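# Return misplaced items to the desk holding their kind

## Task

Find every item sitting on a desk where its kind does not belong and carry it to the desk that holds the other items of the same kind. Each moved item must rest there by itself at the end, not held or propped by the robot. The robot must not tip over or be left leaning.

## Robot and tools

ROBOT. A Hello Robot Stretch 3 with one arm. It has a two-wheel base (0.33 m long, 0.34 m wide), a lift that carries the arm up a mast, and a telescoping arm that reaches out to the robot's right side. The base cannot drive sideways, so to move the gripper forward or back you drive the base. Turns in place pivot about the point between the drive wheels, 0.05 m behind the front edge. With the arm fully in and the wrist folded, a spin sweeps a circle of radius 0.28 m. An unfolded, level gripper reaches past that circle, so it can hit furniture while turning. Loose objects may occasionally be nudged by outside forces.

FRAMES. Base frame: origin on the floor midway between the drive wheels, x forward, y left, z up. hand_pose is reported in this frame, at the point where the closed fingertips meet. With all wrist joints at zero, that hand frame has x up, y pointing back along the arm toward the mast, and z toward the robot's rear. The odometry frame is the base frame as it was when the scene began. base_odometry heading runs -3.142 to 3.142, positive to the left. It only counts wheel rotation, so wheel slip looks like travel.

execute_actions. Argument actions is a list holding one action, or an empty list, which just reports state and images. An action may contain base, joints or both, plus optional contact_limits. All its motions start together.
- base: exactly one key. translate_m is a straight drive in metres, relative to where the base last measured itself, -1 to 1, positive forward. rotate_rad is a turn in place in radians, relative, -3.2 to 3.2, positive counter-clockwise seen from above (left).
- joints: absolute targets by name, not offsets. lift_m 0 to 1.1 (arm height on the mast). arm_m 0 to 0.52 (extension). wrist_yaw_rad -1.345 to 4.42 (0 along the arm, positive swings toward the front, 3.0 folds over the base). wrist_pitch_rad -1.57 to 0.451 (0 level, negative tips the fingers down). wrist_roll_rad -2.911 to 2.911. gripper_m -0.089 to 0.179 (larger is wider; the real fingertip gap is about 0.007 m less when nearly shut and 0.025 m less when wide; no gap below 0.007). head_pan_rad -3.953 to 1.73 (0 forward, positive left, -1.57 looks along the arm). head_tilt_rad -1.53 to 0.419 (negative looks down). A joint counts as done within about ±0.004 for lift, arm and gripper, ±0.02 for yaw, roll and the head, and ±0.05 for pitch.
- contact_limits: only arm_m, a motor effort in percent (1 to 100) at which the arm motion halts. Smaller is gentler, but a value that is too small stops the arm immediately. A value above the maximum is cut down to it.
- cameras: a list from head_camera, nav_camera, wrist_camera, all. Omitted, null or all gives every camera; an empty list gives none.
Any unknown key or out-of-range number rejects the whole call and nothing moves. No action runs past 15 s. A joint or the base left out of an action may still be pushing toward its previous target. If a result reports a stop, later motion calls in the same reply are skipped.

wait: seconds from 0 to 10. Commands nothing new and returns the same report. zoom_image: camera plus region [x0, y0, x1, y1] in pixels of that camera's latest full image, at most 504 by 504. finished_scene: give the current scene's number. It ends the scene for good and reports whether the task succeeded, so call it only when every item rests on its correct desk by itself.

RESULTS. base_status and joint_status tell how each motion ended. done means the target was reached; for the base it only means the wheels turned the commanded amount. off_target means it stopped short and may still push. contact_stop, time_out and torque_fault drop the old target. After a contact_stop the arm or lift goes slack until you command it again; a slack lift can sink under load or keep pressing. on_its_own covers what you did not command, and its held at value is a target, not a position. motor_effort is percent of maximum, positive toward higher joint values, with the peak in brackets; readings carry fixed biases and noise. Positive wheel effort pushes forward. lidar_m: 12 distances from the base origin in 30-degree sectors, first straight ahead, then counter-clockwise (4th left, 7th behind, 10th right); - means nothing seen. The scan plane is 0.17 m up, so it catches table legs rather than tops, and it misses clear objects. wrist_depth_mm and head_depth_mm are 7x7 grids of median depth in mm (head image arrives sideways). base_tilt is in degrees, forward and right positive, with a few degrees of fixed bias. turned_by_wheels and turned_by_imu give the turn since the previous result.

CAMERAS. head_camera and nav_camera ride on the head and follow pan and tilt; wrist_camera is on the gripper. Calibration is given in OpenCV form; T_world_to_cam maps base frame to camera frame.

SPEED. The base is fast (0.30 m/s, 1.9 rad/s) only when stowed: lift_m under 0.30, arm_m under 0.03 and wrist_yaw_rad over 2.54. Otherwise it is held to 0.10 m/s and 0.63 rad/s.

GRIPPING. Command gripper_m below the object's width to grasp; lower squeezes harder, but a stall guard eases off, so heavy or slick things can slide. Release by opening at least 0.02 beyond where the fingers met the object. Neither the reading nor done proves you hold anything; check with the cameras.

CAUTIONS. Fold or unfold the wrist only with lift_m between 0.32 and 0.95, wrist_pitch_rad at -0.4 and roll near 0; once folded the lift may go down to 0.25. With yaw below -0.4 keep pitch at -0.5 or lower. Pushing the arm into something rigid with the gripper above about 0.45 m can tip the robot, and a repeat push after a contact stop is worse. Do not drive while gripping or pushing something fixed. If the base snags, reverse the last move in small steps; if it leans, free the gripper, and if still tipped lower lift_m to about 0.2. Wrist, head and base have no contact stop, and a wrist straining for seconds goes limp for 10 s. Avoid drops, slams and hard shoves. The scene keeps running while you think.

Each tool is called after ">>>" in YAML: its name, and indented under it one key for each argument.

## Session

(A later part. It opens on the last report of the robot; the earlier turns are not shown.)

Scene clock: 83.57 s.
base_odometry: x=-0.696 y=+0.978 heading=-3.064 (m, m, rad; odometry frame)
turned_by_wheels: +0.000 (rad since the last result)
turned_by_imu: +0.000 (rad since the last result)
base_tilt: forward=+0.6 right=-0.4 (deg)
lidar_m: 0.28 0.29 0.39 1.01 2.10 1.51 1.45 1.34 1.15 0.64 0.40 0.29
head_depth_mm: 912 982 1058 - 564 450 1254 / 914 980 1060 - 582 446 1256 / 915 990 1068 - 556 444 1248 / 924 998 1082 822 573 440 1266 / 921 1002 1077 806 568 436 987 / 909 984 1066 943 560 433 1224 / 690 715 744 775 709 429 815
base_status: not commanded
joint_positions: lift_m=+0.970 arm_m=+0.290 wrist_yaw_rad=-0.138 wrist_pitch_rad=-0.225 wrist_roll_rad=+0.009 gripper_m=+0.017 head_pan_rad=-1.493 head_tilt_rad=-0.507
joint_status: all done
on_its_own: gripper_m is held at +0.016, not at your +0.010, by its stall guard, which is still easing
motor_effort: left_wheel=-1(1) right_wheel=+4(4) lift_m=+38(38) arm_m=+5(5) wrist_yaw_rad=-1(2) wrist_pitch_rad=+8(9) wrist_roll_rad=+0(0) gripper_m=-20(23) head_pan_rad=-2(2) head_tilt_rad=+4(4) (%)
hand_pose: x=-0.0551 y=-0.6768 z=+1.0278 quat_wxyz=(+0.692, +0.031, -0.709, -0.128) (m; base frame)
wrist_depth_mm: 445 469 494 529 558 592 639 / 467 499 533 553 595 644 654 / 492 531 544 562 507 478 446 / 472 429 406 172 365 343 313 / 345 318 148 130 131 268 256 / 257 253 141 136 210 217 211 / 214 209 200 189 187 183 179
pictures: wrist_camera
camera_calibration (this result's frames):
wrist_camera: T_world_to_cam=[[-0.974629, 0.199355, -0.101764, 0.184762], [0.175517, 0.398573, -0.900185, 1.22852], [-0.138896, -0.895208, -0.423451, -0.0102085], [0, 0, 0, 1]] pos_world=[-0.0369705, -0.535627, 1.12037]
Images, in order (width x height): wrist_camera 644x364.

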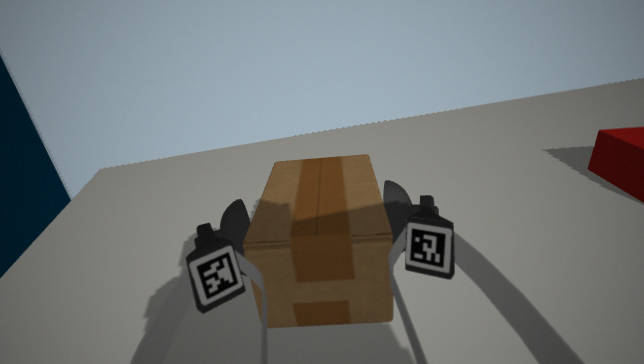

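>>> execute_actions:
  actions:
    - {"joints":{"lift_m":1.0,"arm_m":0.0,"gripper_m":0.025,"wrist_yaw_rad":0}}
  cameras: ["wrist_camera"]

>>> execute_actions:
  actions:
    - {"base":{"rotate_rad":-1.44},"joints":{"head_pan_rad":-3.14,"head_tilt_rad":-0.7}}
  cameras: ["wrist_camera","nav_camera"]

>>> execute_actions:
  actions:
    - {"base":{"translate_m":-0.2},"joints":{"lift_m":0.85,"wrist_pitch_rad":-0.4}}
  cameras: []

>>> execute_actions:
  actions:
    - {"base":{"translate_m":-0.55},"joints":{"lift_m":0.29,"wrist_yaw_rad":2.65}}
  cameras: ["wrist_camera","nav_camera"]

Scene clock: 97.10 s.
base_odometry: x=-0.696 y=+0.978 heading=-3.064 (m, m, rad; odometry frame)
turned_by_wheels: +0.000 (rad since the last result)
turned_by_imu: +0.000 (rad since the last result)
base_tilt: forward=+0.5 right=-0.5 (deg)
lidar_m: 0.28 0.29 0.39 1.01 2.10 1.51 1.45 1.34 1.15 0.64 0.40 0.29
head_depth_mm: 905 987 1071 857 616 - - / 915 986 1075 845 614 - - / 917 992 1081 833 - - - / 920 1000 1085 818 - - 1259 / 924 1001 1083 810 568 436 979 / 907 979 1067 949 563 433 1222 / 691 715 746 772 709 430 813
base_status: not commanded
joint_positions: lift_m=+1.000 arm_m=+0.000 wrist_yaw_rad=-0.002 wrist_pitch_rad=-0.226 wrist_roll_rad=+0.009 gripper_m=+0.026 head_pan_rad=-1.493 head_tilt_rad=-0.507
joint_status: all done
motor_effort: left_wheel=-1(1) right_wheel=+3(4) lift_m=+38(39) arm_m=-3(3) wrist_yaw_rad=+1(5) wrist_pitch_rad=+9(8) wrist_roll_rad=+0(0) gripper_m=-18(16) head_pan_rad=-2(2) head_tilt_rad=+4(4) (%)
hand_pose: x=-0.0219 y=-0.3896 z=+1.0577 quat_wxyz=(+0.700, +0.079, -0.706, -0.081) (m; base frame)
wrist_depth_mm: 415 640 739 751 782 801 830 / 404 615 777 817 821 820 834 / 390 593 727 654 611 504 518 / 392 535 480 173 429 404 384 / 384 410 148 131 131 317 302 / 373 299 142 137 247 255 249 / 267 246 235 222 222 217 211
pictures: wrist_camera
camera_calibration (this result's frames):
wrist_camera: T_world_to_cam=[[-0.992672, 0.0652014, -0.101741, 0.110208], [0.11977, 0.419045, -0.900031, 1.14174], [-0.0160492, -0.905621, -0.423784, 0.263143], [0, 0, 0, 1]] pos_world=[-0.0231225, -0.247318, 1.15033]
Images, in order (width x height): wrist_camera 644x364.

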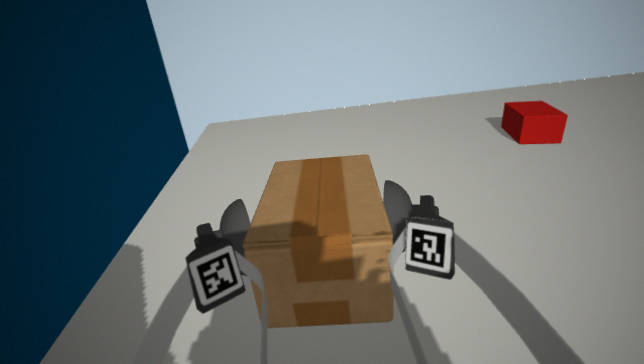

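Scene clock: 100.33 s.
base_odometry: x=-0.696 y=+0.978 heading=+1.779 (m, m, rad; odometry frame)
turned_by_wheels: -1.440 (rad since the last result)
turned_by_imu: -1.446 (rad since the last result)
base_tilt: forward=+0.6 right=-0.4 (deg)
lidar_m: 0.64 0.36 0.28 0.28 0.30 0.45 2.62 1.85 1.47 1.45 1.35 1.12
head_depth_mm: 1333 1211 - - - - 789 / 2256 2487 - - - - 1139 / 2281 2538 - - - - 1152 / 2307 2538 - - - - 1139 / 2306 2583 2837 2304 - - 1135 / 2346 2633 2885 2282 - - 1120 / 2356 2665 2884 2259 - - 1124
base_status: done
joint_positions: lift_m=+1.000 arm_m=+0.000 wrist_yaw_rad=-0.002 wrist_pitch_rad=-0.226 wrist_roll_rad=+0.009 gripper_m=+0.026 head_pan_rad=-3.133 head_tilt_rad=-0.691
joint_status: all done
motor_effort: left_wheel=+3(6) right_wheel=-4(8) lift_m=+39(38) arm_m=-3(3) wrist_yaw_rad=+1(2) wrist_pitch_rad=+8(8) wrist_roll_rad=+0(0) gripper_m=-18(18) head_pan_rad=-4(32) head_tilt_rad=-5(22) (%)
hand_pose: x=-0.0219 y=-0.3896 z=+1.0577 quat_wxyz=(+0.700, +0.079, -0.706, -0.081) (m; base frame)
wrist_depth_mm: - - - - - - - / - - - - - - - / 869 802 - - - - - / 542 550 - 172 - - - / 390 - 148 131 130 - - / 349 - 143 136 - - - / - - - - - - -
pictures: nav_camera (sideways: a quarter turn counterclockwise sets it upright), wrist_camera
camera_calibration (this result's frames):
nav_camera: T_world_to_cam=[[-0.584257, -0.0345574, 0.810832, -1.00368], [-0.000456322, 0.999107, 0.0422528, -0.0013495], [-0.811568, 0.0243165, -0.583751, 0.730948], [0, 0, 0, 1]] pos_world=[0.00680762, -0.0511103, 1.24056]
wrist_camera: T_world_to_cam=[[-0.992673, 0.065178, -0.101742, 0.110205], [0.119761, 0.419048, -0.900031, 1.14173], [-0.0160275, -0.905621, -0.423784, 0.263149], [0, 0, 0, 1]] pos_world=[-0.0231201, -0.247312, 1.15033]
Images, in order (width x height): nav_camera 672x504, wrist_camera 644x364.

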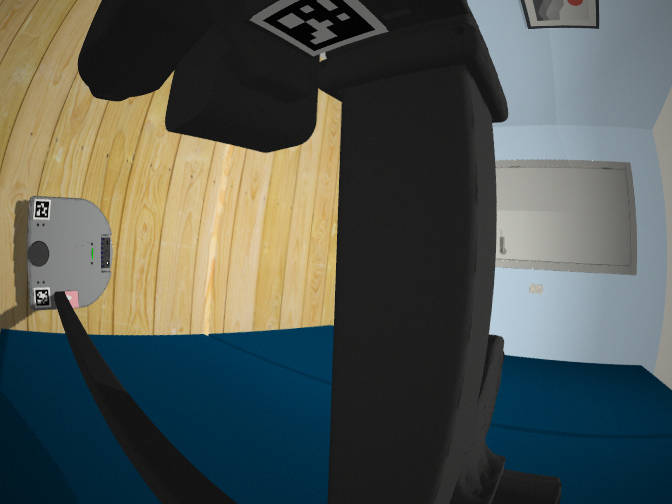

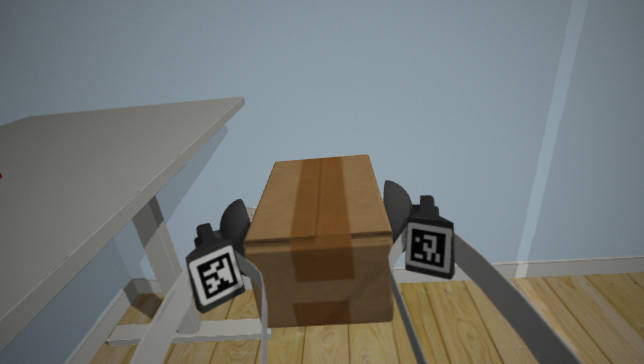

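Scene clock: 103.63 s.
base_odometry: x=-0.655 y=+0.782 heading=+1.779 (m, m, rad; odometry frame)
turned_by_wheels: +0.000 (rad since the last result)
turned_by_imu: -0.001 (rad since the last result)
base_tilt: forward=+0.6 right=-0.4 (deg)
lidar_m: 0.82 0.38 0.30 0.30 0.32 0.49 2.43 1.83 1.45 1.42 1.43 1.32
head_depth_mm: 2021 1309 1193 1100 1038 - - / 2078 2283 2623 2098 1679 - - / 2109 2327 2646 2277 1887 - - / 2135 2347 2659 2253 1828 - - / 2136 2386 2645 2240 1730 1415 1245 / 2148 2404 2681 2209 1713 1411 1230 / 2177 2456 2712 2181 1702 1395 1222
base_status: done
joint_positions: lift_m=+0.850 arm_m=+0.000 wrist_yaw_rad=-0.002 wrist_pitch_rad=-0.423 wrist_roll_rad=+0.009 gripper_m=+0.026 head_pan_rad=-3.133 head_tilt_rad=-0.691
joint_status: all done
motor_effort: left_wheel=+3(4) right_wheel=-4(7) lift_m=+31(33) arm_m=-3(3) wrist_yaw_rad=+1(1) wrist_pitch_rad=+8(8) wrist_roll_rad=+0(0) gripper_m=-18(18) head_pan_rad=-3(3) head_tilt_rad=-5(4) (%)
hand_pose: x=-0.0219 y=-0.3690 z=+0.8617 quat_wxyz=(+0.688, +0.147, -0.694, -0.150) (m; base frame)
wrist_depth_mm: - - - - - - - / - - - - - - - / - - - - - - - / - - - 173 - - - / - - 148 131 130 - - / - - 142 136 - - - / - - - 933 943 932 907
pictures: none
No camera images: the call's "cameras" was empty. Leave "cameras" out to get every camera's image.

Scene clock: 110.37 s.
base_odometry: x=-0.541 y=+0.244 heading=+1.780 (m, m, rad; odometry frame)
turned_by_wheels: +0.000 (rad since the last result)
turned_by_imu: -0.003 (rad since the last result)
base_tilt: forward=+0.5 right=-0.4 (deg)
lidar_m: 0.99 0.46 0.37 0.36 0.39 0.59 1.88 1.75 1.38 1.36 1.47 1.77
head_depth_mm: 1577 1750 1981 2150 1212 1131 1053 / 1596 1774 2002 2176 1776 1433 1218 / 1616 1792 2037 2205 1753 1441 1209 / 1629 1806 2048 2230 1736 1427 1196 / 1641 1839 2081 2200 1749 1414 1198 / 1664 1863 2116 2199 1717 1408 1189 / 1673 1876 2128 2186 1695 1392 1188
base_status: done
joint_positions: lift_m=+0.290 arm_m=+0.000 wrist_yaw_rad=+2.648 wrist_pitch_rad=-0.423 wrist_roll_rad=+0.009 gripper_m=+0.026 head_pan_rad=-3.133 head_tilt_rad=-0.692
joint_status: all done
motor_effort: left_wheel=+2(9) right_wheel=-3(12) lift_m=+30(30) arm_m=-2(2) wrist_yaw_rad=+2(5) wrist_pitch_rad=+8(8) wrist_roll_rad=+0(0) gripper_m=-18(18) head_pan_rad=-3(4) head_tilt_rad=-4(5) (%)
hand_pose: x=+0.0848 y=+0.0517 z=+0.3016 quat_wxyz=(+0.313, +0.709, -0.026, +0.631) (m; base frame)
wrist_depth_mm: 311 338 371 422 484 569 687 / 324 369 399 460 541 637 798 / 345 392 436 506 599 726 754 / 371 417 472 174 627 631 609 / 405 450 149 131 131 537 517 / - 481 138 137 441 455 444 / - - - 411 410 402 399
pictures: nav_camera (sideways: a quarter turn counterclockwise sets it upright), wrist_camera
camera_calibration (this result's frames):
nav_camera: T_world_to_cam=[[-0.584803, -0.0345559, 0.810439, -1.00316], [-0.00047427, 0.999107, 0.0422582, -0.00135638], [-0.811175, 0.0243284, -0.584297, 0.731656], [0, 0, 0, 1]] pos_world=[0.00684835, -0.05111, 1.24056]
wrist_camera: T_world_to_cam=[[0.83506, -0.543194, -0.0872683, -0.0174394], [-0.383546, -0.461074, -0.800189, 0.321644], [0.394421, 0.701677, -0.593365, 0.277274], [0, 0, 0, 1]] pos_world=[0.0285659, -0.0557277, 0.420378]
Images, in order (width x height): nav_camera 672x504, wrist_camera 644x364.

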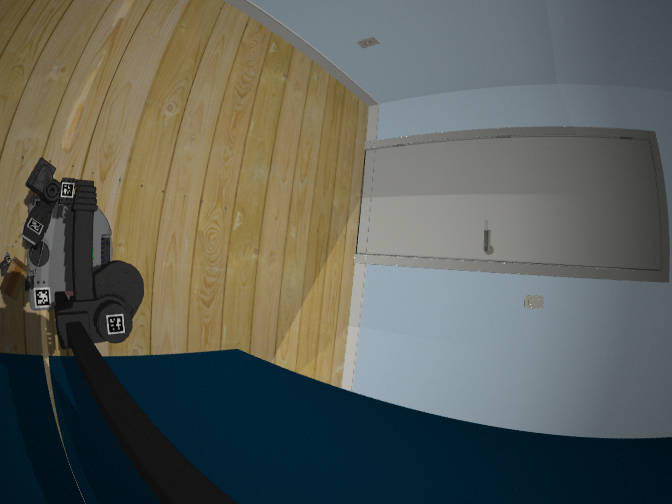

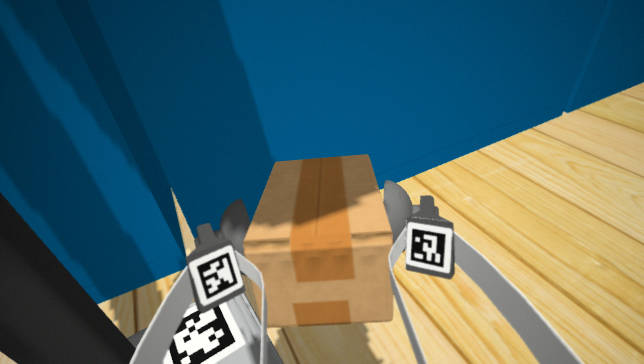

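>>> execute_actions:
  actions:
    - {"base":{"translate_m":-1.0}}
  cameras: []

>>> execute_actions:
  actions:
    - {"base":{"translate_m":-0.42},"joints":{"head_pan_rad":0,"head_tilt_rad":-0.7}}
  cameras: []

>>> execute_actions:
  actions:
    - {"base":{"rotate_rad":1.45}}
  cameras: ["head_camera","nav_camera"]

Scene clock: 118.43 s.
base_odometry: x=-0.333 y=-0.734 heading=+1.780 (m, m, rad; odometry frame)
turned_by_wheels: +0.000 (rad since the last result)
turned_by_imu: -0.005 (rad since the last result)
base_tilt: forward=+0.6 right=-0.4 (deg)
lidar_m: 1.31 0.61 0.48 0.48 1.18 0.93 0.89 0.97 1.27 1.25 1.35 2.01
head_depth_mm: 738 823 927 1058 1226 1395 1230 / 752 834 935 1073 1252 1413 1217 / 755 842 952 1091 1266 1413 1212 / 743 825 925 1076 1275 1419 1208 / 757 846 955 1094 1289 1416 1205 / 765 852 973 1113 1317 1410 1192 / 771 865 984 1136 1346 1396 1185
base_status: done
joint_positions: lift_m=+0.290 arm_m=+0.000 wrist_yaw_rad=+2.648 wrist_pitch_rad=-0.423 wrist_roll_rad=+0.009 gripper_m=+0.026 head_pan_rad=-3.133 head_tilt_rad=-0.692
joint_status: not commanded
motor_effort: left_wheel=+3(7) right_wheel=-4(11) lift_m=+30(30) arm_m=-3(2) wrist_yaw_rad=+2(2) wrist_pitch_rad=+8(8) wrist_roll_rad=+0(0) gripper_m=-18(18) head_pan_rad=-2(2) head_tilt_rad=-4(4) (%)
hand_pose: x=+0.0848 y=+0.0518 z=+0.3016 quat_wxyz=(+0.313, +0.709, -0.026, +0.631) (m; base frame)
wrist_depth_mm: - - 470 536 614 722 890 / - - 509 580 672 815 912 / - 905 554 645 727 777 740 / 751 718 612 173 660 636 611 / 610 590 149 131 131 536 522 / - 515 139 136 443 457 450 / - - - 412 410 400 399
pictures: none
No camera images: the call's "cameras" was empty. Leave "cameras" out to get every camera's image.

Scene clock: 121.57 s.
base_odometry: x=-0.246 y=-1.145 heading=+1.780 (m, m, rad; odometry frame)
turned_by_wheels: +0.000 (rad since the last result)
turned_by_imu: -0.002 (rad since the last result)
base_tilt: forward=+0.6 right=-0.3 (deg)
lidar_m: 1.44 0.69 0.73 1.41 0.65 0.51 0.47 0.52 0.78 1.21 1.30 1.93
head_depth_mm: 2734 3060 3223 2342 1796 1451 1218 / 2684 3114 3227 2290 1778 1444 1220 / 2700 3102 3188 2271 1759 1433 1207 / 2750 3120 3169 2222 1740 1431 1200 / 2407 2699 2799 2222 1735 1417 1194 / 1603 1708 1826 1973 1702 1408 1200 / 1196 1242 1304 1369 1455 1371 1175
base_status: done
joint_positions: lift_m=+0.290 arm_m=+0.000 wrist_yaw_rad=+2.648 wrist_pitch_rad=-0.423 wrist_roll_rad=+0.009 gripper_m=+0.026 head_pan_rad=-0.007 head_tilt_rad=-0.692
joint_status: all done
motor_effort: left_wheel=+3(7) right_wheel=-4(11) lift_m=+30(30) arm_m=-3(2) wrist_yaw_rad=+2(2) wrist_pitch_rad=+8(8) wrist_roll_rad=+0(0) gripper_m=-18(17) head_pan_rad=+2(32) head_tilt_rad=-4(4) (%)
hand_pose: x=+0.0848 y=+0.0518 z=+0.3016 quat_wxyz=(+0.313, +0.709, -0.026, +0.631) (m; base frame)
wrist_depth_mm: - - - 866 668 780 940 / - - - 963 740 880 948 / - 932 873 832 769 783 756 / 737 722 684 172 663 632 620 / 631 593 149 131 131 536 515 / - 516 138 136 445 455 453 / - - - 412 408 403 393
pictures: none
No camera images: the call's "cameras" was empty. Leave "cameras" out to get every camera's image.

Scene clock: 123.60 s.
base_odometry: x=-0.246 y=-1.145 heading=-3.053 (m, m, rad; odometry frame)
turned_by_wheels: +1.450 (rad since the last result)
turned_by_imu: +1.453 (rad since the last result)
base_tilt: forward=+0.6 right=-0.4 (deg)
lidar_m: 2.12 0.73 0.53 0.47 0.50 0.67 1.21 1.24 1.68 2.21 0.75 0.69
head_depth_mm: 3115 3450 3291 1133 1115 1100 1161 / 3071 3044 3231 2253 1767 1409 1215 / 3089 3246 3174 2288 1771 1431 1208 / 3101 3436 3150 2235 1742 1431 1210 / 3084 3299 2916 2210 1733 1421 1196 / 2914 2855 2723 2173 1710 1404 1191 / 1754 1756 1831 1855 1650 1397 1181
base_status: done
joint_positions: lift_m=+0.290 arm_m=+0.000 wrist_yaw_rad=+2.648 wrist_pitch_rad=-0.423 wrist_roll_rad=+0.009 gripper_m=+0.026 head_pan_rad=-0.007 head_tilt_rad=-0.692
joint_status: not commanded
motor_effort: left_wheel=-2(6) right_wheel=+4(13) lift_m=+30(30) arm_m=-3(2) wrist_yaw_rad=+2(2) wrist_pitch_rad=+8(7) wrist_roll_rad=+0(0) gripper_m=-17(18) head_pan_rad=+2(2) head_tilt_rad=-4(4) (%)
hand_pose: x=+0.0848 y=+0.0517 z=+0.3016 quat_wxyz=(+0.313, +0.709, -0.026, +0.631) (m; base frame)
wrist_depth_mm: 385 452 518 605 738 913 - / 404 480 556 661 825 976 - / 438 508 604 716 778 769 756 / 462 518 637 172 654 636 617 / 506 559 149 131 131 538 513 / - 513 138 137 445 457 451 / - - - 409 408 405 394
pictures: head_camera (sideways: a quarter turn clockwise sets it upright), nav_camera (sideways: a quarter turn counterclockwise sets it upright)
camera_calibration (this result's frames):
head_camera: T_world_to_cam=[[-0.574213, -0.0570258, -0.816717, 1.08797], [-0.0151311, 0.99814, -0.059055, 0.0853122], [0.818566, -0.0215523, -0.574008, 0.694521], [0, 0, 0, 1]] pos_world=[0.0575076, -0.00814246, 1.29226]
nav_camera: T_world_to_cam=[[0.585624, 0.025529, 0.81018, -1.00996], [-0.0149179, -0.998995, 0.0422617, -0.00127285], [0.810445, -0.0368357, -0.584655, 0.72223], [0, 0, 0, 1]] pos_world=[0.00611305, 0.0511157, 1.24056]
Images, in order (width x height): head_camera 896x504, nav_camera 672x504.

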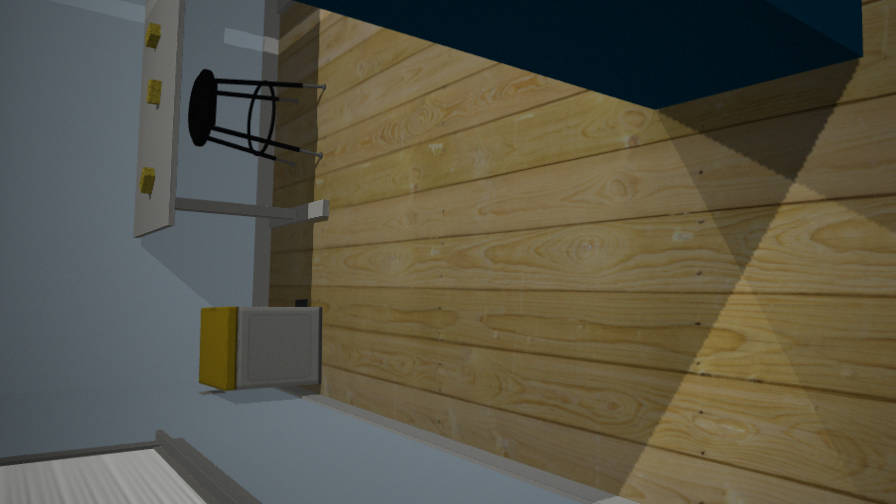

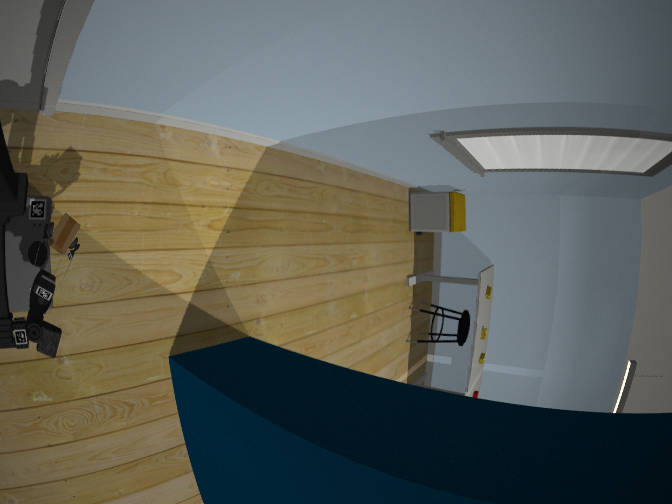

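>>> execute_actions:
  actions:
    - {"base":{"translate_m":1.0}}
  cameras: []

>>> execute_actions:
  actions:
    - {"base":{"translate_m":0.5},"joints":{"head_pan_rad":-1.1,"head_tilt_rad":-0.5}}
  cameras: ["head_camera","nav_camera"]

Scene clock: 131.17 s.
base_odometry: x=-1.242 y=-1.233 heading=-3.054 (m, m, rad; odometry frame)
turned_by_wheels: +0.000 (rad since the last result)
turned_by_imu: +0.005 (rad since the last result)
base_tilt: forward=+0.6 right=-0.4 (deg)
lidar_m: 1.82 0.76 0.54 0.52 0.54 0.73 1.87 0.63 0.45 0.44 3.10 2.01
head_depth_mm: 2210 2335 2178 2316 1777 1458 1224 / 2190 2343 2672 2284 1772 1442 1221 / 2183 2328 2732 2258 1744 1435 1213 / 2172 2430 2705 2232 1752 1430 1205 / 2174 2429 2215 2119 1712 1410 1199 / 2176 2415 2037 2097 1713 1403 1189 / 1798 1828 1847 1876 1642 1401 1185
base_status: done
joint_positions: lift_m=+0.290 arm_m=+0.000 wrist_yaw_rad=+2.648 wrist_pitch_rad=-0.423 wrist_roll_rad=+0.009 gripper_m=+0.026 head_pan_rad=-0.007 head_tilt_rad=-0.692
joint_status: not commanded
motor_effort: left_wheel=-1(4) right_wheel=+4(11) lift_m=+30(30) arm_m=-2(2) wrist_yaw_rad=+2(2) wrist_pitch_rad=+8(7) wrist_roll_rad=+0(0) gripper_m=-18(18) head_pan_rad=+2(3) head_tilt_rad=-4(4) (%)
hand_pose: x=+0.0848 y=+0.0517 z=+0.3016 quat_wxyz=(+0.313, +0.709, -0.026, +0.631) (m; base frame)
wrist_depth_mm: 419 471 545 626 762 968 - / 436 488 577 683 827 - - / 466 527 620 732 797 769 753 / 493 568 648 173 649 637 611 / 527 576 148 130 131 531 518 / - 512 138 136 440 464 447 / - - - 412 406 405 394
pictures: none
No camera images: the call's "cameras" was empty. Leave "cameras" out to get every camera's image.

Scene clock: 134.63 s.
base_odometry: x=-1.740 y=-1.277 heading=-3.054 (m, m, rad; odometry frame)
turned_by_wheels: +0.000 (rad since the last result)
turned_by_imu: +0.003 (rad since the last result)
base_tilt: forward=+0.5 right=-0.4 (deg)
lidar_m: 1.33 0.76 0.55 0.53 0.55 0.74 1.91 0.67 1.35 2.30 2.93 1.54
head_depth_mm: 2715 2888 3128 3250 2226 1693 1371 / 2860 3074 3285 3213 2220 1684 1359 / 3032 3152 3406 3151 2202 1673 1345 / 3139 3416 3661 3133 2176 1655 1342 / 3271 3540 3864 3094 2142 1649 1334 / 2938 3145 3359 3012 2108 1631 1322 / 2527 2718 2681 2658 2112 1617 1311
base_status: done
joint_positions: lift_m=+0.290 arm_m=+0.000 wrist_yaw_rad=+2.648 wrist_pitch_rad=-0.423 wrist_roll_rad=+0.009 gripper_m=+0.026 head_pan_rad=-1.093 head_tilt_rad=-0.507
joint_status: all done
motor_effort: left_wheel=-1(4) right_wheel=+4(12) lift_m=+30(30) arm_m=-2(3) wrist_yaw_rad=+1(2) wrist_pitch_rad=+8(8) wrist_roll_rad=+0(0) gripper_m=-17(18) head_pan_rad=-2(32) head_tilt_rad=+3(22) (%)
hand_pose: x=+0.0848 y=+0.0517 z=+0.3016 quat_wxyz=(+0.313, +0.709, -0.026, +0.631) (m; base frame)
wrist_depth_mm: 427 467 536 630 777 - 966 / 449 499 586 685 846 - 948 / 477 537 632 740 795 771 747 / 505 577 656 173 661 644 608 / 528 571 148 130 131 539 514 / - 507 138 137 440 463 452 / - - - 412 408 403 397
pictures: head_camera (sideways: a quarter turn clockwise sets it upright), nav_camera (sideways: a quarter turn counterclockwise sets it upright)
camera_calibration (this result's frames):
head_camera: T_world_to_cam=[[-0.244269, 0.338984, -0.908528, 1.2057], [0.881247, 0.468558, -0.0621094, 0.0838354], [0.404644, -0.815809, -0.413183, 0.487789], [0, 0, 0, 1]] pos_world=[0.0232541, -0.0500506, 1.30216]
nav_camera: T_world_to_cam=[[0.222183, -0.364652, 0.904247, -1.13042], [-0.894346, -0.445578, 0.0400639, 0.00694308], [0.388303, -0.817612, -0.425125, 0.517237], [0, 0, 0, 1]] pos_world=[0.0565249, 0.0137826, 1.24179]
Images, in order (width x height): head_camera 896x504, nav_camera 672x504.

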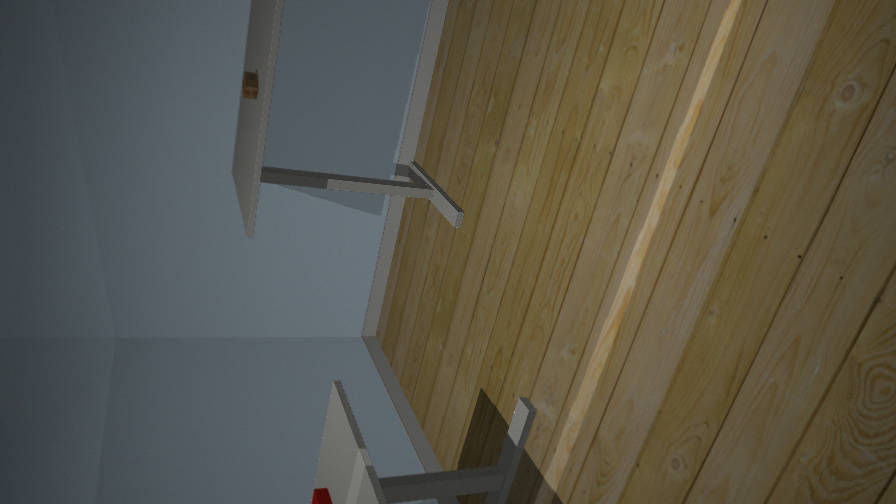

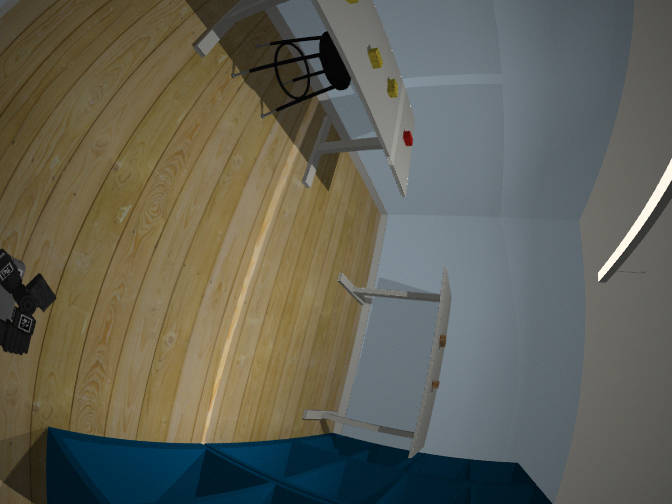

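>>> execute_actions:
  actions:
    - {"base":{"rotate_rad":-1.13},"joints":{"head_pan_rad":-0.3}}
  cameras: []

>>> execute_actions:
  actions:
    - {"base":{"translate_m":1.0}}
  cameras: []

>>> execute_actions:
  actions:
    - {"base":{"translate_m":0.6},"joints":{"lift_m":0.45}}
  cameras: ["head_camera","nav_camera"]

Scene clock: 143.43 s.
base_odometry: x=-1.740 y=-1.277 heading=+2.100 (m, m, rad; odometry frame)
turned_by_wheels: -1.130 (rad since the last result)
turned_by_imu: -1.132 (rad since the last result)
base_tilt: forward=+0.6 right=-0.4 (deg)
lidar_m: 2.93 1.68 1.33 0.83 0.57 0.53 0.54 0.69 1.55 0.68 0.67 2.30
head_depth_mm: 2700 2839 2248 2343 2130 1629 1368 / 2755 2944 3195 2996 2217 1673 1361 / 2771 2975 3226 3241 2190 1674 1356 / 2783 3016 3346 3084 2158 1661 1339 / 2851 3034 3394 3067 2149 1633 1330 / 2930 3046 3347 3036 2129 1632 1316 / 2947 3157 3461 3041 2092 1620 1310
base_status: done
joint_positions: lift_m=+0.290 arm_m=+0.000 wrist_yaw_rad=+2.648 wrist_pitch_rad=-0.423 wrist_roll_rad=+0.009 gripper_m=+0.026 head_pan_rad=-0.307 head_tilt_rad=-0.506
joint_status: all done
motor_effort: left_wheel=+3(8) right_wheel=-4(10) lift_m=+30(30) arm_m=-3(2) wrist_yaw_rad=+2(2) wrist_pitch_rad=+8(8) wrist_roll_rad=+0(0) gripper_m=-18(17) head_pan_rad=+2(29) head_tilt_rad=+3(4) (%)
hand_pose: x=+0.0848 y=+0.0517 z=+0.3016 quat_wxyz=(+0.313, +0.709, -0.026, +0.631) (m; base frame)
wrist_depth_mm: 843 - - - - - - / 822 - - - - - - / 782 921 906 864 808 786 769 / 704 715 701 172 656 634 620 / 616 587 148 130 131 530 516 / - 510 138 137 441 459 452 / - - - 407 411 404 394
pictures: none
No camera images: the call's "cameras" was empty. Leave "cameras" out to get every camera's image.

Scene clock: 148.50 s.
base_odometry: x=-2.245 y=-0.414 heading=+2.100 (m, m, rad; odometry frame)
turned_by_wheels: +0.000 (rad since the last result)
turned_by_imu: +0.005 (rad since the last result)
base_tilt: forward=+0.6 right=-0.4 (deg)
lidar_m: 1.95 1.37 0.97 1.01 1.46 1.43 1.45 1.03 1.28 1.02 1.63 2.05
head_depth_mm: 1958 2098 2073 2473 2225 1688 1367 / 1944 2134 2214 2502 2201 1696 1364 / 1984 2142 2246 2554 2189 1667 1351 / 2004 2160 2189 2576 2164 1663 1340 / 2032 2191 2099 2602 2146 1653 1337 / 2049 2212 2342 2614 2118 1643 1324 / 2074 2244 2488 2642 2121 1631 1312
base_status: done
joint_positions: lift_m=+0.290 arm_m=+0.000 wrist_yaw_rad=+2.648 wrist_pitch_rad=-0.423 wrist_roll_rad=+0.009 gripper_m=+0.026 head_pan_rad=-0.307 head_tilt_rad=-0.506
joint_status: not commanded
motor_effort: left_wheel=+2(11) right_wheel=-3(7) lift_m=+29(30) arm_m=-4(2) wrist_yaw_rad=+2(2) wrist_pitch_rad=+8(8) wrist_roll_rad=+0(0) gripper_m=-17(18) head_pan_rad=+3(2) head_tilt_rad=+3(3) (%)
hand_pose: x=+0.0848 y=+0.0517 z=+0.3016 quat_wxyz=(+0.313, +0.709, -0.026, +0.631) (m; base frame)
wrist_depth_mm: - - - - - - - / - - - - - - - / 939 927 889 842 802 776 752 / 752 721 712 173 659 635 621 / 614 590 148 131 131 533 515 / - 513 138 136 447 455 446 / - - - 409 408 402 398
pictures: none
No camera images: the call's "cameras" was empty. Leave "cameras" out to get every camera's image.

Scene clock: 155.93 s.
base_odometry: x=-2.548 y=+0.104 heading=+2.100 (m, m, rad; odometry frame)
turned_by_wheels: +0.000 (rad since the last result)
turned_by_imu: +0.003 (rad since the last result)
base_tilt: forward=+0.6 right=-0.4 (deg)
lidar_m: 1.37 1.47 0.94 0.87 1.68 1.91 2.00 1.54 1.19 1.43 1.62 1.37
head_depth_mm: 1474 1582 1568 1895 2032 1690 1365 / 1482 1601 1524 1905 2054 1689 1357 / 1504 1617 1492 1943 2075 1673 1352 / 1517 1655 1449 1956 2095 1661 1341 / 1539 1665 1404 1940 1931 1645 1331 / 1557 1682 1788 2026 2131 1636 1329 / 1581 1711 1876 2049 2119 1620 1313
base_status: done
joint_positions: lift_m=+0.450 arm_m=+0.000 wrist_yaw_rad=+2.648 wrist_pitch_rad=-0.424 wrist_roll_rad=+0.009 gripper_m=+0.026 head_pan_rad=-0.307 head_tilt_rad=-0.506
joint_status: all done
motor_effort: left_wheel=+3(11) right_wheel=-3(8) lift_m=+39(40) arm_m=-3(3) wrist_yaw_rad=+2(2) wrist_pitch_rad=+8(8) wrist_roll_rad=+0(0) gripper_m=-17(18) head_pan_rad=+2(2) head_tilt_rad=+3(3) (%)
hand_pose: x=+0.0847 y=+0.0517 z=+0.4612 quat_wxyz=(+0.313, +0.709, -0.026, +0.631) (m; base frame)
wrist_depth_mm: - - - - - - - / - - - - - - - / - - - - - - - / - - 956 173 909 863 831 / 819 813 148 130 131 731 708 / - 696 143 136 615 625 614 / - 618 587 569 561 555 546
pictures: head_camera (sideways: a quarter turn clockwise sets it upright), nav_camera (sideways: a quarter turn counterclockwise sets it upright)
camera_calibration (this result's frames):
head_camera: T_world_to_cam=[[-0.411764, 0.0665161, -0.90886, 1.20715], [0.291316, 0.954608, -0.0621181, 0.0874453], [0.863473, -0.290343, -0.41245, 0.484037], [0, 0, 0, 1]] pos_world=[0.053634, -0.0232341, 1.3022]
nav_camera: T_world_to_cam=[[0.414319, -0.100283, 0.90459, -1.13204], [-0.316815, -0.947641, 0.0400513, 0.00343649], [0.85321, -0.303182, -0.424397, 0.513454], [0, 0, 0, 1]] pos_world=[0.0320301, 0.0454018, 1.2418]
Images, in order (width x height): head_camera 896x504, nav_camera 672x504.

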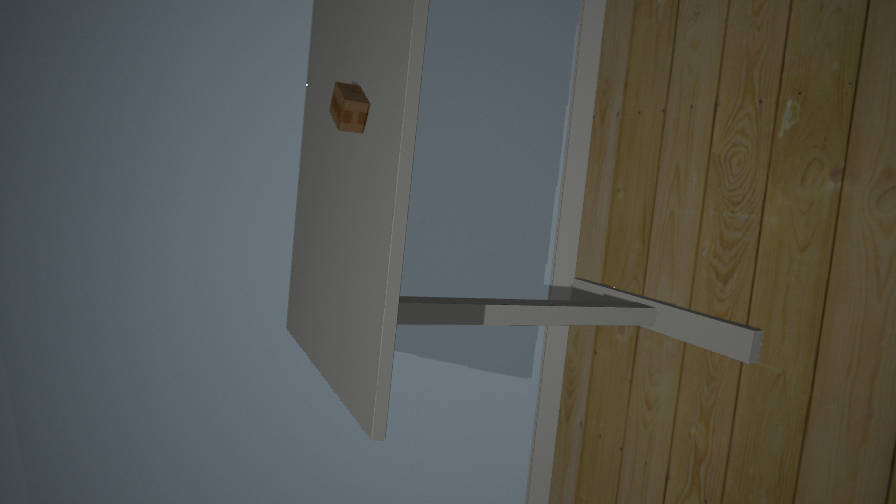

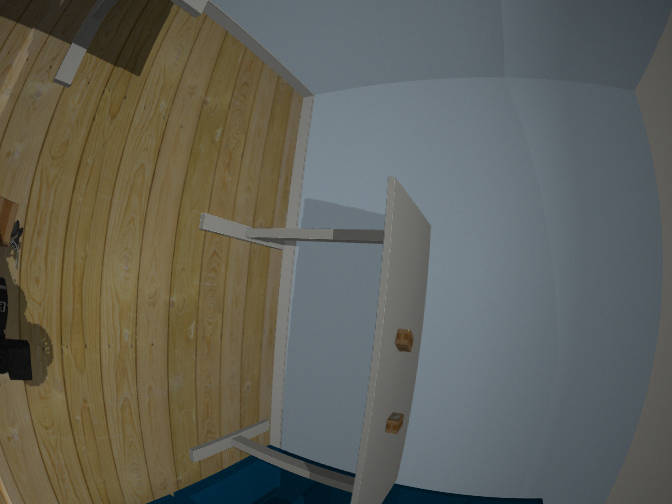

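>>> execute_actions:
  actions:
    - {"base":{"translate_m":0.55},"joints":{"lift_m":1.03,"wrist_yaw_rad":0}}
  cameras: []

>>> execute_actions:
  actions:
    - {"base":{"rotate_rad":1.13},"joints":{"wrist_pitch_rad":-0.2,"head_pan_rad":-1.3,"head_tilt_rad":-0.6}}

Scene clock: 165.97 s.
base_odometry: x=-2.825 y=+0.579 heading=+2.100 (m, m, rad; odometry frame)
turned_by_wheels: +0.000 (rad since the last result)
turned_by_imu: +0.003 (rad since the last result)
base_tilt: forward=+0.5 right=-0.4 (deg)
lidar_m: 1.31 1.21 1.14 0.77 1.09 2.08 2.51 1.52 1.59 1.44 1.37 0.85
head_depth_mm: 1043 1122 1208 857 615 1578 1361 / 1060 1145 1226 844 611 1630 1358 / 1072 1160 1225 833 634 1617 1344 / 1079 1162 1244 821 627 1505 1266 / 1098 1184 1295 864 650 1641 1337 / 1109 1200 1306 1441 1574 1633 1321 / 1123 1215 1328 1455 1629 1621 1314
base_status: done
joint_positions: lift_m=+1.030 arm_m=+0.000 wrist_yaw_rad=+0.003 wrist_pitch_rad=-0.424 wrist_roll_rad=+0.009 gripper_m=+0.026 head_pan_rad=-0.307 head_tilt_rad=-0.506
joint_status: all done
motor_effort: left_wheel=+3(6) right_wheel=-2(2) lift_m=+38(40) arm_m=-3(3) wrist_yaw_rad=-3(5) wrist_pitch_rad=+8(8) wrist_roll_rad=+0(0) gripper_m=-17(18) head_pan_rad=+2(3) head_tilt_rad=+3(3) (%)
hand_pose: x=-0.0209 y=-0.3689 z=+1.0412 quat_wxyz=(+0.689, +0.149, -0.694, -0.149) (m; base frame)
wrist_depth_mm: - - 973 - - - - / 683 649 692 - - - - / 486 501 - - - - - / 392 - - 173 - - - / - - 148 130 131 - - / - - 142 137 - - - / - - - - - - -
pictures: none
No camera images: the call's "cameras" was empty. Leave "cameras" out to get every camera's image.

Scene clock: 168.70 s.
base_odometry: x=-2.825 y=+0.579 heading=-3.053 (m, m, rad; odometry frame)
turned_by_wheels: +1.130 (rad since the last result)
turned_by_imu: +1.135 (rad since the last result)
base_tilt: forward=+0.6 right=-0.4 (deg)
lidar_m: 1.14 0.77 1.10 2.09 2.05 1.52 1.45 1.44 1.34 0.85 1.34 1.18
head_depth_mm: 1027 1120 1126 - - - - / 1051 1159 1100 782 - - - / 1084 1186 1174 731 1619 1422 1268 / 1122 1215 1350 690 1714 1544 1269 / 1142 1253 1391 1548 1754 1517 1257 / 1169 1294 1443 1626 1772 1510 1254 / 1207 1337 1485 1690 1822 1499 1252
base_status: done
joint_positions: lift_m=+1.030 arm_m=+0.000 wrist_yaw_rad=+0.002 wrist_pitch_rad=-0.231 wrist_roll_rad=+0.009 gripper_m=+0.026 head_pan_rad=-1.293 head_tilt_rad=-0.592
joint_status: all done
motor_effort: left_wheel=-1(5) right_wheel=+4(9) lift_m=+38(38) arm_m=-2(3) wrist_yaw_rad=-2(2) wrist_pitch_rad=+10(11) wrist_roll_rad=+0(0) gripper_m=-17(17) head_pan_rad=-3(32) head_tilt_rad=-4(16) (%)
hand_pose: x=-0.0210 y=-0.3892 z=+1.0865 quat_wxyz=(+0.699, +0.082, -0.705, -0.081) (m; base frame)
wrist_depth_mm: 863 870 901 906 947 953 - / 917 930 951 - - - 938 / - - - 743 680 597 595 / - - 546 172 486 456 435 / - - 148 131 131 360 347 / - - 142 137 346 - - / - - - - - - -
pictures: head_camera (sideways: a quarter turn clockwise sets it upright), nav_camera (sideways: a quarter turn counterclockwise sets it upright), wrist_camera
camera_calibration (this result's frames):
head_camera: T_world_to_cam=[[-0.1929, 0.453957, -0.869892, 1.15498], [0.955344, 0.289139, -0.0609608, 0.0818812], [0.223846, -0.842806, -0.48946, 0.588146], [0, 0, 0, 1]] pos_world=[0.0129176, -0.0522951, 1.29758]
nav_camera: T_world_to_cam=[[0.16604, -0.474328, 0.864548, -1.07829], [-0.964105, -0.262296, 0.041254, 0.00582382], [0.207199, -0.840365, -0.500854, 0.61688], [0, 0, 0, 1]] pos_world=[0.0568378, 0.00846694, 1.24096]
wrist_camera: T_world_to_cam=[[-0.992915, 0.061918, -0.101421, 0.112404], [0.118159, 0.424008, -0.897918, 1.16696], [-0.012594, -0.903539, -0.42832, 0.281551], [0, 0, 0, 1]] pos_world=[-0.0227323, -0.247365, 1.17982]
Images, in order (width x height): head_camera 896x504, nav_camera 672x504, wrist_camera 644x364.

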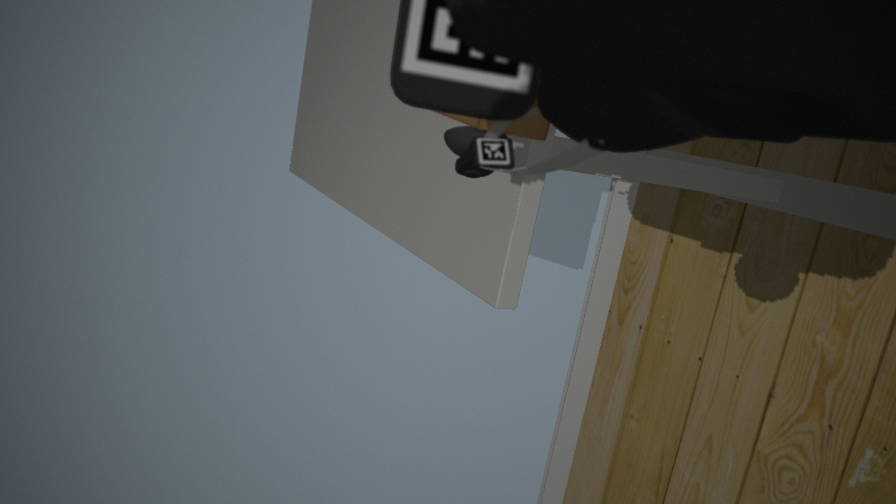

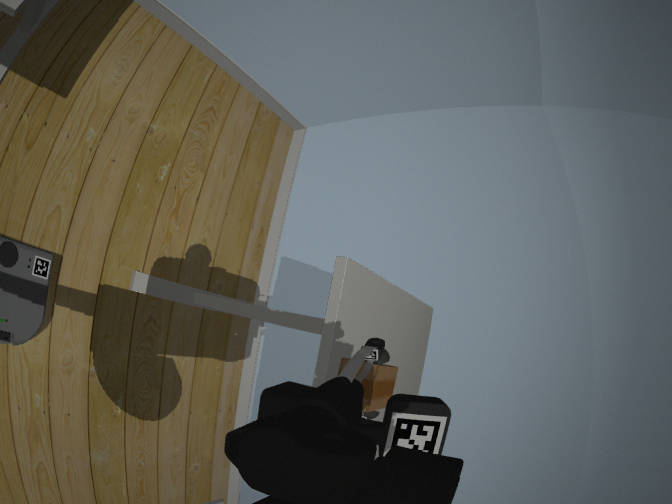

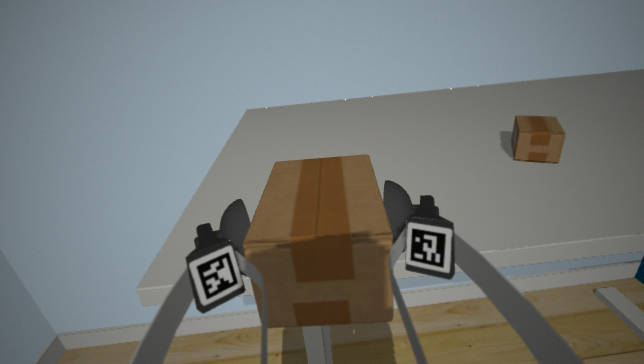

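>>> execute_actions:
  actions:
    - {"base":{"translate_m":-0.05},"joints":{"arm_m":0.33,"lift_m":0.955}}
  cameras: []

>>> execute_actions:
  actions:
    - {"joints":{"lift_m":0.932}}
  cameras: ["wrist_camera"]

Scene clock: 174.63 s.
base_odometry: x=-2.775 y=+0.584 heading=-3.054 (m, m, rad; odometry frame)
turned_by_wheels: +0.000 (rad since the last result)
turned_by_imu: +0.000 (rad since the last result)
base_tilt: forward=+0.6 right=-0.4 (deg)
lidar_m: 1.19 0.82 1.12 2.10 2.01 1.47 1.41 1.41 1.34 0.85 1.33 1.24
head_depth_mm: 1031 1112 1191 621 594 1574 1290 / 1054 1148 1190 668 1565 1562 1289 / 1082 1187 1079 698 1120 1460 1276 / 1112 1224 1307 687 1734 1543 1274 / 1143 1251 1390 714 1751 1521 1264 / 1177 1295 1446 1619 1773 1518 1249 / 1207 1336 1489 1693 1818 1508 1245
base_status: done
joint_positions: lift_m=+0.955 arm_m=+0.330 wrist_yaw_rad=+0.001 wrist_pitch_rad=-0.230 wrist_roll_rad=+0.009 gripper_m=+0.026 head_pan_rad=-1.293 head_tilt_rad=-0.592
joint_status: all done
motor_effort: left_wheel=-1(4) right_wheel=+4(7) lift_m=+30(30) arm_m=+5(5) wrist_yaw_rad=-1(2) wrist_pitch_rad=+9(10) wrist_roll_rad=+0(0) gripper_m=-17(18) head_pan_rad=-2(3) head_tilt_rad=-4(4) (%)
hand_pose: x=-0.0211 y=-0.7187 z=+1.0120 quat_wxyz=(+0.699, +0.081, -0.705, -0.081) (m; base frame)
wrist_depth_mm: 595 609 623 636 646 659 672 / 633 646 659 674 683 676 644 / 677 691 546 499 462 431 398 / 717 392 366 173 327 308 293 / 762 285 148 131 131 242 231 / 235 229 142 137 190 197 191 / 193 189 181 172 170 167 163
pictures: none
No camera images: the call's "cameras" was empty. Leave "cameras" out to get every camera's image.

Scene clock: 175.60 s.
base_odometry: x=-2.775 y=+0.584 heading=-3.054 (m, m, rad; odometry frame)
turned_by_wheels: +0.000 (rad since the last result)
turned_by_imu: +0.000 (rad since the last result)
base_tilt: forward=+0.5 right=-0.3 (deg)
lidar_m: 1.19 0.82 1.12 2.09 2.01 1.47 1.41 1.40 1.33 0.85 1.34 1.24
head_depth_mm: 1029 1116 1174 - 593 1569 1287 / 1053 1148 1114 678 1585 1566 1284 / 1085 1192 1080 695 1122 1458 1269 / 1114 1218 1300 690 1704 1543 1267 / 1137 1252 1389 718 1743 1519 1260 / 1172 1291 1434 1612 1785 1521 1257 / 1213 1343 1483 1686 1837 1505 1242
base_status: not commanded
joint_positions: lift_m=+0.932 arm_m=+0.330 wrist_yaw_rad=+0.001 wrist_pitch_rad=-0.230 wrist_roll_rad=+0.009 gripper_m=+0.026 head_pan_rad=-1.293 head_tilt_rad=-0.592
joint_status: all done
motor_effort: left_wheel=-1(1) right_wheel=+4(4) lift_m=+30(30) arm_m=+5(5) wrist_yaw_rad=-1(1) wrist_pitch_rad=+10(9) wrist_roll_rad=+0(0) gripper_m=-17(17) head_pan_rad=-2(2) head_tilt_rad=-4(4) (%)
hand_pose: x=-0.0211 y=-0.7187 z=+0.9891 quat_wxyz=(+0.699, +0.081, -0.705, -0.081) (m; base frame)
wrist_depth_mm: 606 601 624 634 650 646 683 / 631 654 652 651 661 610 549 / 687 683 463 426 396 364 343 / 736 331 310 172 281 264 252 / 256 244 148 131 131 207 197 / 200 196 142 136 162 168 163 / 164 161 154 146 145 142 139
pictures: wrist_camera
camera_calibration (this result's frames):
wrist_camera: T_world_to_cam=[[-0.992871, 0.0624933, -0.101499, 0.123257], [0.118459, 0.422831, -0.898433, 1.21896], [-0.013229, -0.904051, -0.42722, -0.0594367], [0, 0, 0, 1]] pos_world=[-0.0228042, -0.576849, 1.08227]
Images, in order (width x height): wrist_camera 644x364.

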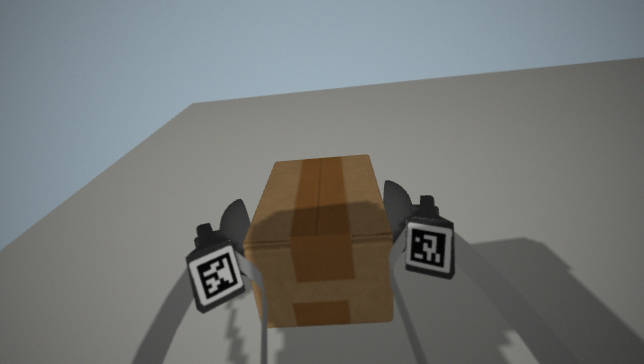

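>>> execute_actions:
  actions:
    - {"joints":{"lift_m":0.927}}
  cameras: []

>>> execute_actions:
  actions:
    - {"joints":{"gripper_m":0.15,"head_pan_rad":0.5,"head_tilt_rad":-0.6}}
  cameras: []

>>> execute_actions:
  actions:
    - {"joints":{"arm_m":0.0,"lift_m":0.95}}

Scene clock: 179.10 s.
base_odometry: x=-2.775 y=+0.584 heading=-3.054 (m, m, rad; odometry frame)
turned_by_wheels: +0.000 (rad since the last result)
turned_by_imu: +0.000 (rad since the last result)
base_tilt: forward=+0.5 right=-0.3 (deg)
lidar_m: 1.19 0.82 1.12 2.09 2.01 1.48 1.41 1.40 1.34 0.85 1.34 1.24
head_depth_mm: 1032 1118 1182 - 594 1564 1294 / 1057 1151 1114 668 1574 1563 1276 / 1087 1185 1077 698 1122 1455 1270 / 1113 1222 1307 687 1714 1540 1267 / 1145 1264 1395 721 1753 1523 1252 / 1180 1297 1440 1627 1794 1519 1253 / 1208 1341 1491 1694 1847 1504 1243
base_status: not commanded
joint_positions: lift_m=+0.927 arm_m=+0.330 wrist_yaw_rad=+0.001 wrist_pitch_rad=-0.227 wrist_roll_rad=+0.009 gripper_m=+0.026 head_pan_rad=-1.293 head_tilt_rad=-0.592
joint_status: all done
motor_effort: left_wheel=-2(1) right_wheel=+4(4) lift_m=+29(32) arm_m=+5(5) wrist_yaw_rad=-1(1) wrist_pitch_rad=+9(10) wrist_roll_rad=+0(0) gripper_m=-17(17) head_pan_rad=-2(3) head_tilt_rad=-4(3) (%)
hand_pose: x=-0.0211 y=-0.7189 z=+0.9846 quat_wxyz=(+0.700, +0.081, -0.705, -0.080) (m; base frame)
wrist_depth_mm: 586 608 628 633 644 657 659 / 637 644 659 653 655 597 534 / 681 673 455 413 382 357 334 / 717 319 302 172 270 254 243 / 247 236 148 131 131 199 191 / 194 189 142 137 157 162 157 / 158 156 149 144 141 137 134
pictures: none
No camera images: the call's "cameras" was empty. Leave "cameras" out to get every camera's image.

Scene clock: 180.83 s.
base_odometry: x=-2.775 y=+0.584 heading=-3.054 (m, m, rad; odometry frame)
turned_by_wheels: +0.000 (rad since the last result)
turned_by_imu: +0.000 (rad since the last result)
base_tilt: forward=+0.6 right=-0.4 (deg)
lidar_m: 1.19 0.82 1.12 2.10 2.02 1.47 1.41 1.40 1.34 0.85 1.34 1.24
head_depth_mm: 968 1038 1131 1233 1371 1481 1285 / 1007 1094 1192 1267 1459 1549 1284 / 1057 1154 1263 1167 967 1547 1272 / 1116 1215 1345 1148 850 749 1261 / 1167 1281 1421 1130 842 735 1257 / 1235 1376 1485 1120 839 1423 1254 / 1316 1472 1560 1109 829 1499 1242
base_status: not commanded
joint_positions: lift_m=+0.927 arm_m=+0.330 wrist_yaw_rad=+0.001 wrist_pitch_rad=-0.221 wrist_roll_rad=+0.009 gripper_m=+0.150 head_pan_rad=+0.493 head_tilt_rad=-0.592
joint_status: all done
motor_effort: left_wheel=-1(1) right_wheel=+4(4) lift_m=+30(30) arm_m=+5(5) wrist_yaw_rad=-1(1) wrist_pitch_rad=+7(9) wrist_roll_rad=+0(0) gripper_m=+0(80) head_pan_rad=+2(30) head_tilt_rad=-3(5) (%)
hand_pose: x=-0.0211 y=-0.7194 z=+0.9861 quat_wxyz=(+0.700, +0.079, -0.706, -0.078) (m; base frame)
wrist_depth_mm: 597 617 620 633 640 664 677 / 643 649 660 662 670 615 545 / 676 685 466 424 392 362 338 / 719 327 306 177 272 271 246 / 252 253 221 134 201 - 195 / 198 - 176 136 164 162 158 / 164 152 150 144 143 139 134
pictures: none
No camera images: the call's "cameras" was empty. Leave "cameras" out to get every camera's image.

Scene clock: 184.47 s.
base_odometry: x=-2.775 y=+0.584 heading=-3.054 (m, m, rad; odometry frame)
turned_by_wheels: +0.000 (rad since the last result)
turned_by_imu: +0.000 (rad since the last result)
base_tilt: forward=+0.6 right=-0.4 (deg)
lidar_m: 1.19 0.82 1.11 2.10 2.02 1.47 1.41 1.40 1.34 0.85 1.34 1.24
head_depth_mm: 963 1041 1129 1238 1362 1482 1293 / 1008 1091 1193 1265 1455 1540 1281 / 1058 1153 1262 1166 965 1545 1272 / 1110 1217 1337 1158 850 751 1259 / 1176 1284 1422 1138 843 733 1262 / 1243 1371 1493 1127 839 1426 1254 / 1314 1462 1568 1107 828 1499 1243
base_status: not commanded
joint_positions: lift_m=+0.950 arm_m=+0.000 wrist_yaw_rad=+0.001 wrist_pitch_rad=-0.220 wrist_roll_rad=+0.009 gripper_m=+0.150 head_pan_rad=+0.493 head_tilt_rad=-0.592
joint_status: all done
motor_effort: left_wheel=-1(2) right_wheel=+4(4) lift_m=+38(42) arm_m=-3(4) wrist_yaw_rad=-1(1) wrist_pitch_rad=+6(7) wrist_roll_rad=+0(0) gripper_m=+0(0) head_pan_rad=+3(2) head_tilt_rad=-4(4) (%)
hand_pose: x=-0.0211 y=-0.3900 z=+1.0090 quat_wxyz=(+0.700, +0.078, -0.706, -0.078) (m; base frame)
wrist_depth_mm: 866 879 924 907 928 939 - / 904 941 964 959 836 688 663 / - - 555 442 476 439 402 / - 392 362 346 324 323 309 / - 304 307 - - - - / - - - - - - - / - - - - - - -
pictures: head_camera (sideways: a quarter turn clockwise sets it upright), nav_camera (sideways: a quarter turn counterclockwise sets it upright), wrist_camera
camera_calibration (this result's frames):
head_camera: T_world_to_cam=[[-0.402468, -0.285387, -0.869813, 1.15616], [-0.486333, 0.871644, -0.0609582, 0.0906721], [0.775564, 0.398485, -0.489602, 0.584966], [0, 0, 0, 1]] pos_world=[0.0557355, 0.0178185, 1.29757]
nav_camera: T_world_to_cam=[[0.4281, 0.263492, 0.864466, -1.07979], [0.461975, -0.885933, 0.0412559, -0.00287786], [0.77673, 0.3817, -0.500995, 0.613589], [0, 0, 0, 1]] pos_world=[-0.0130067, 0.0477581, 1.24096]
wrist_camera: T_world_to_cam=[[-0.99287, 0.0615515, -0.102085, 0.104964], [0.11847, 0.414509, -0.902301, 1.09855], [-0.0132228, -0.907961, -0.418846, 0.236316], [0, 0, 0, 1]] pos_world=[-0.0228042, -0.247254, 1.10092]
Images, in order (width x height): head_camera 896x504, nav_camera 672x504, wrist_camera 644x364.

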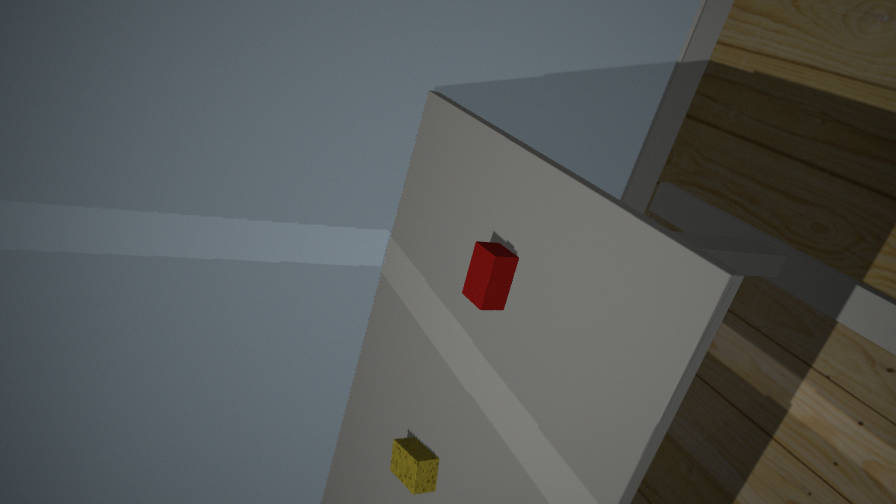

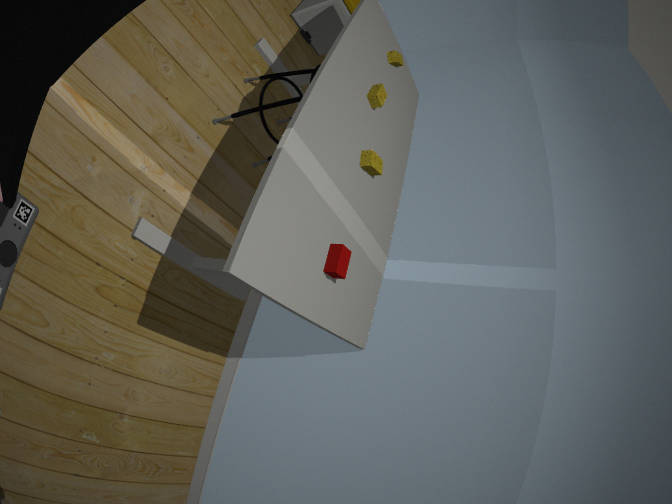

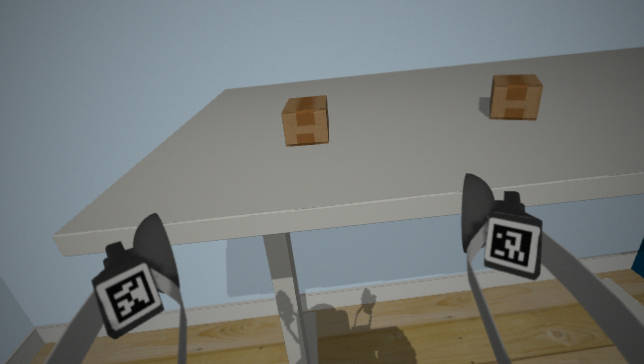

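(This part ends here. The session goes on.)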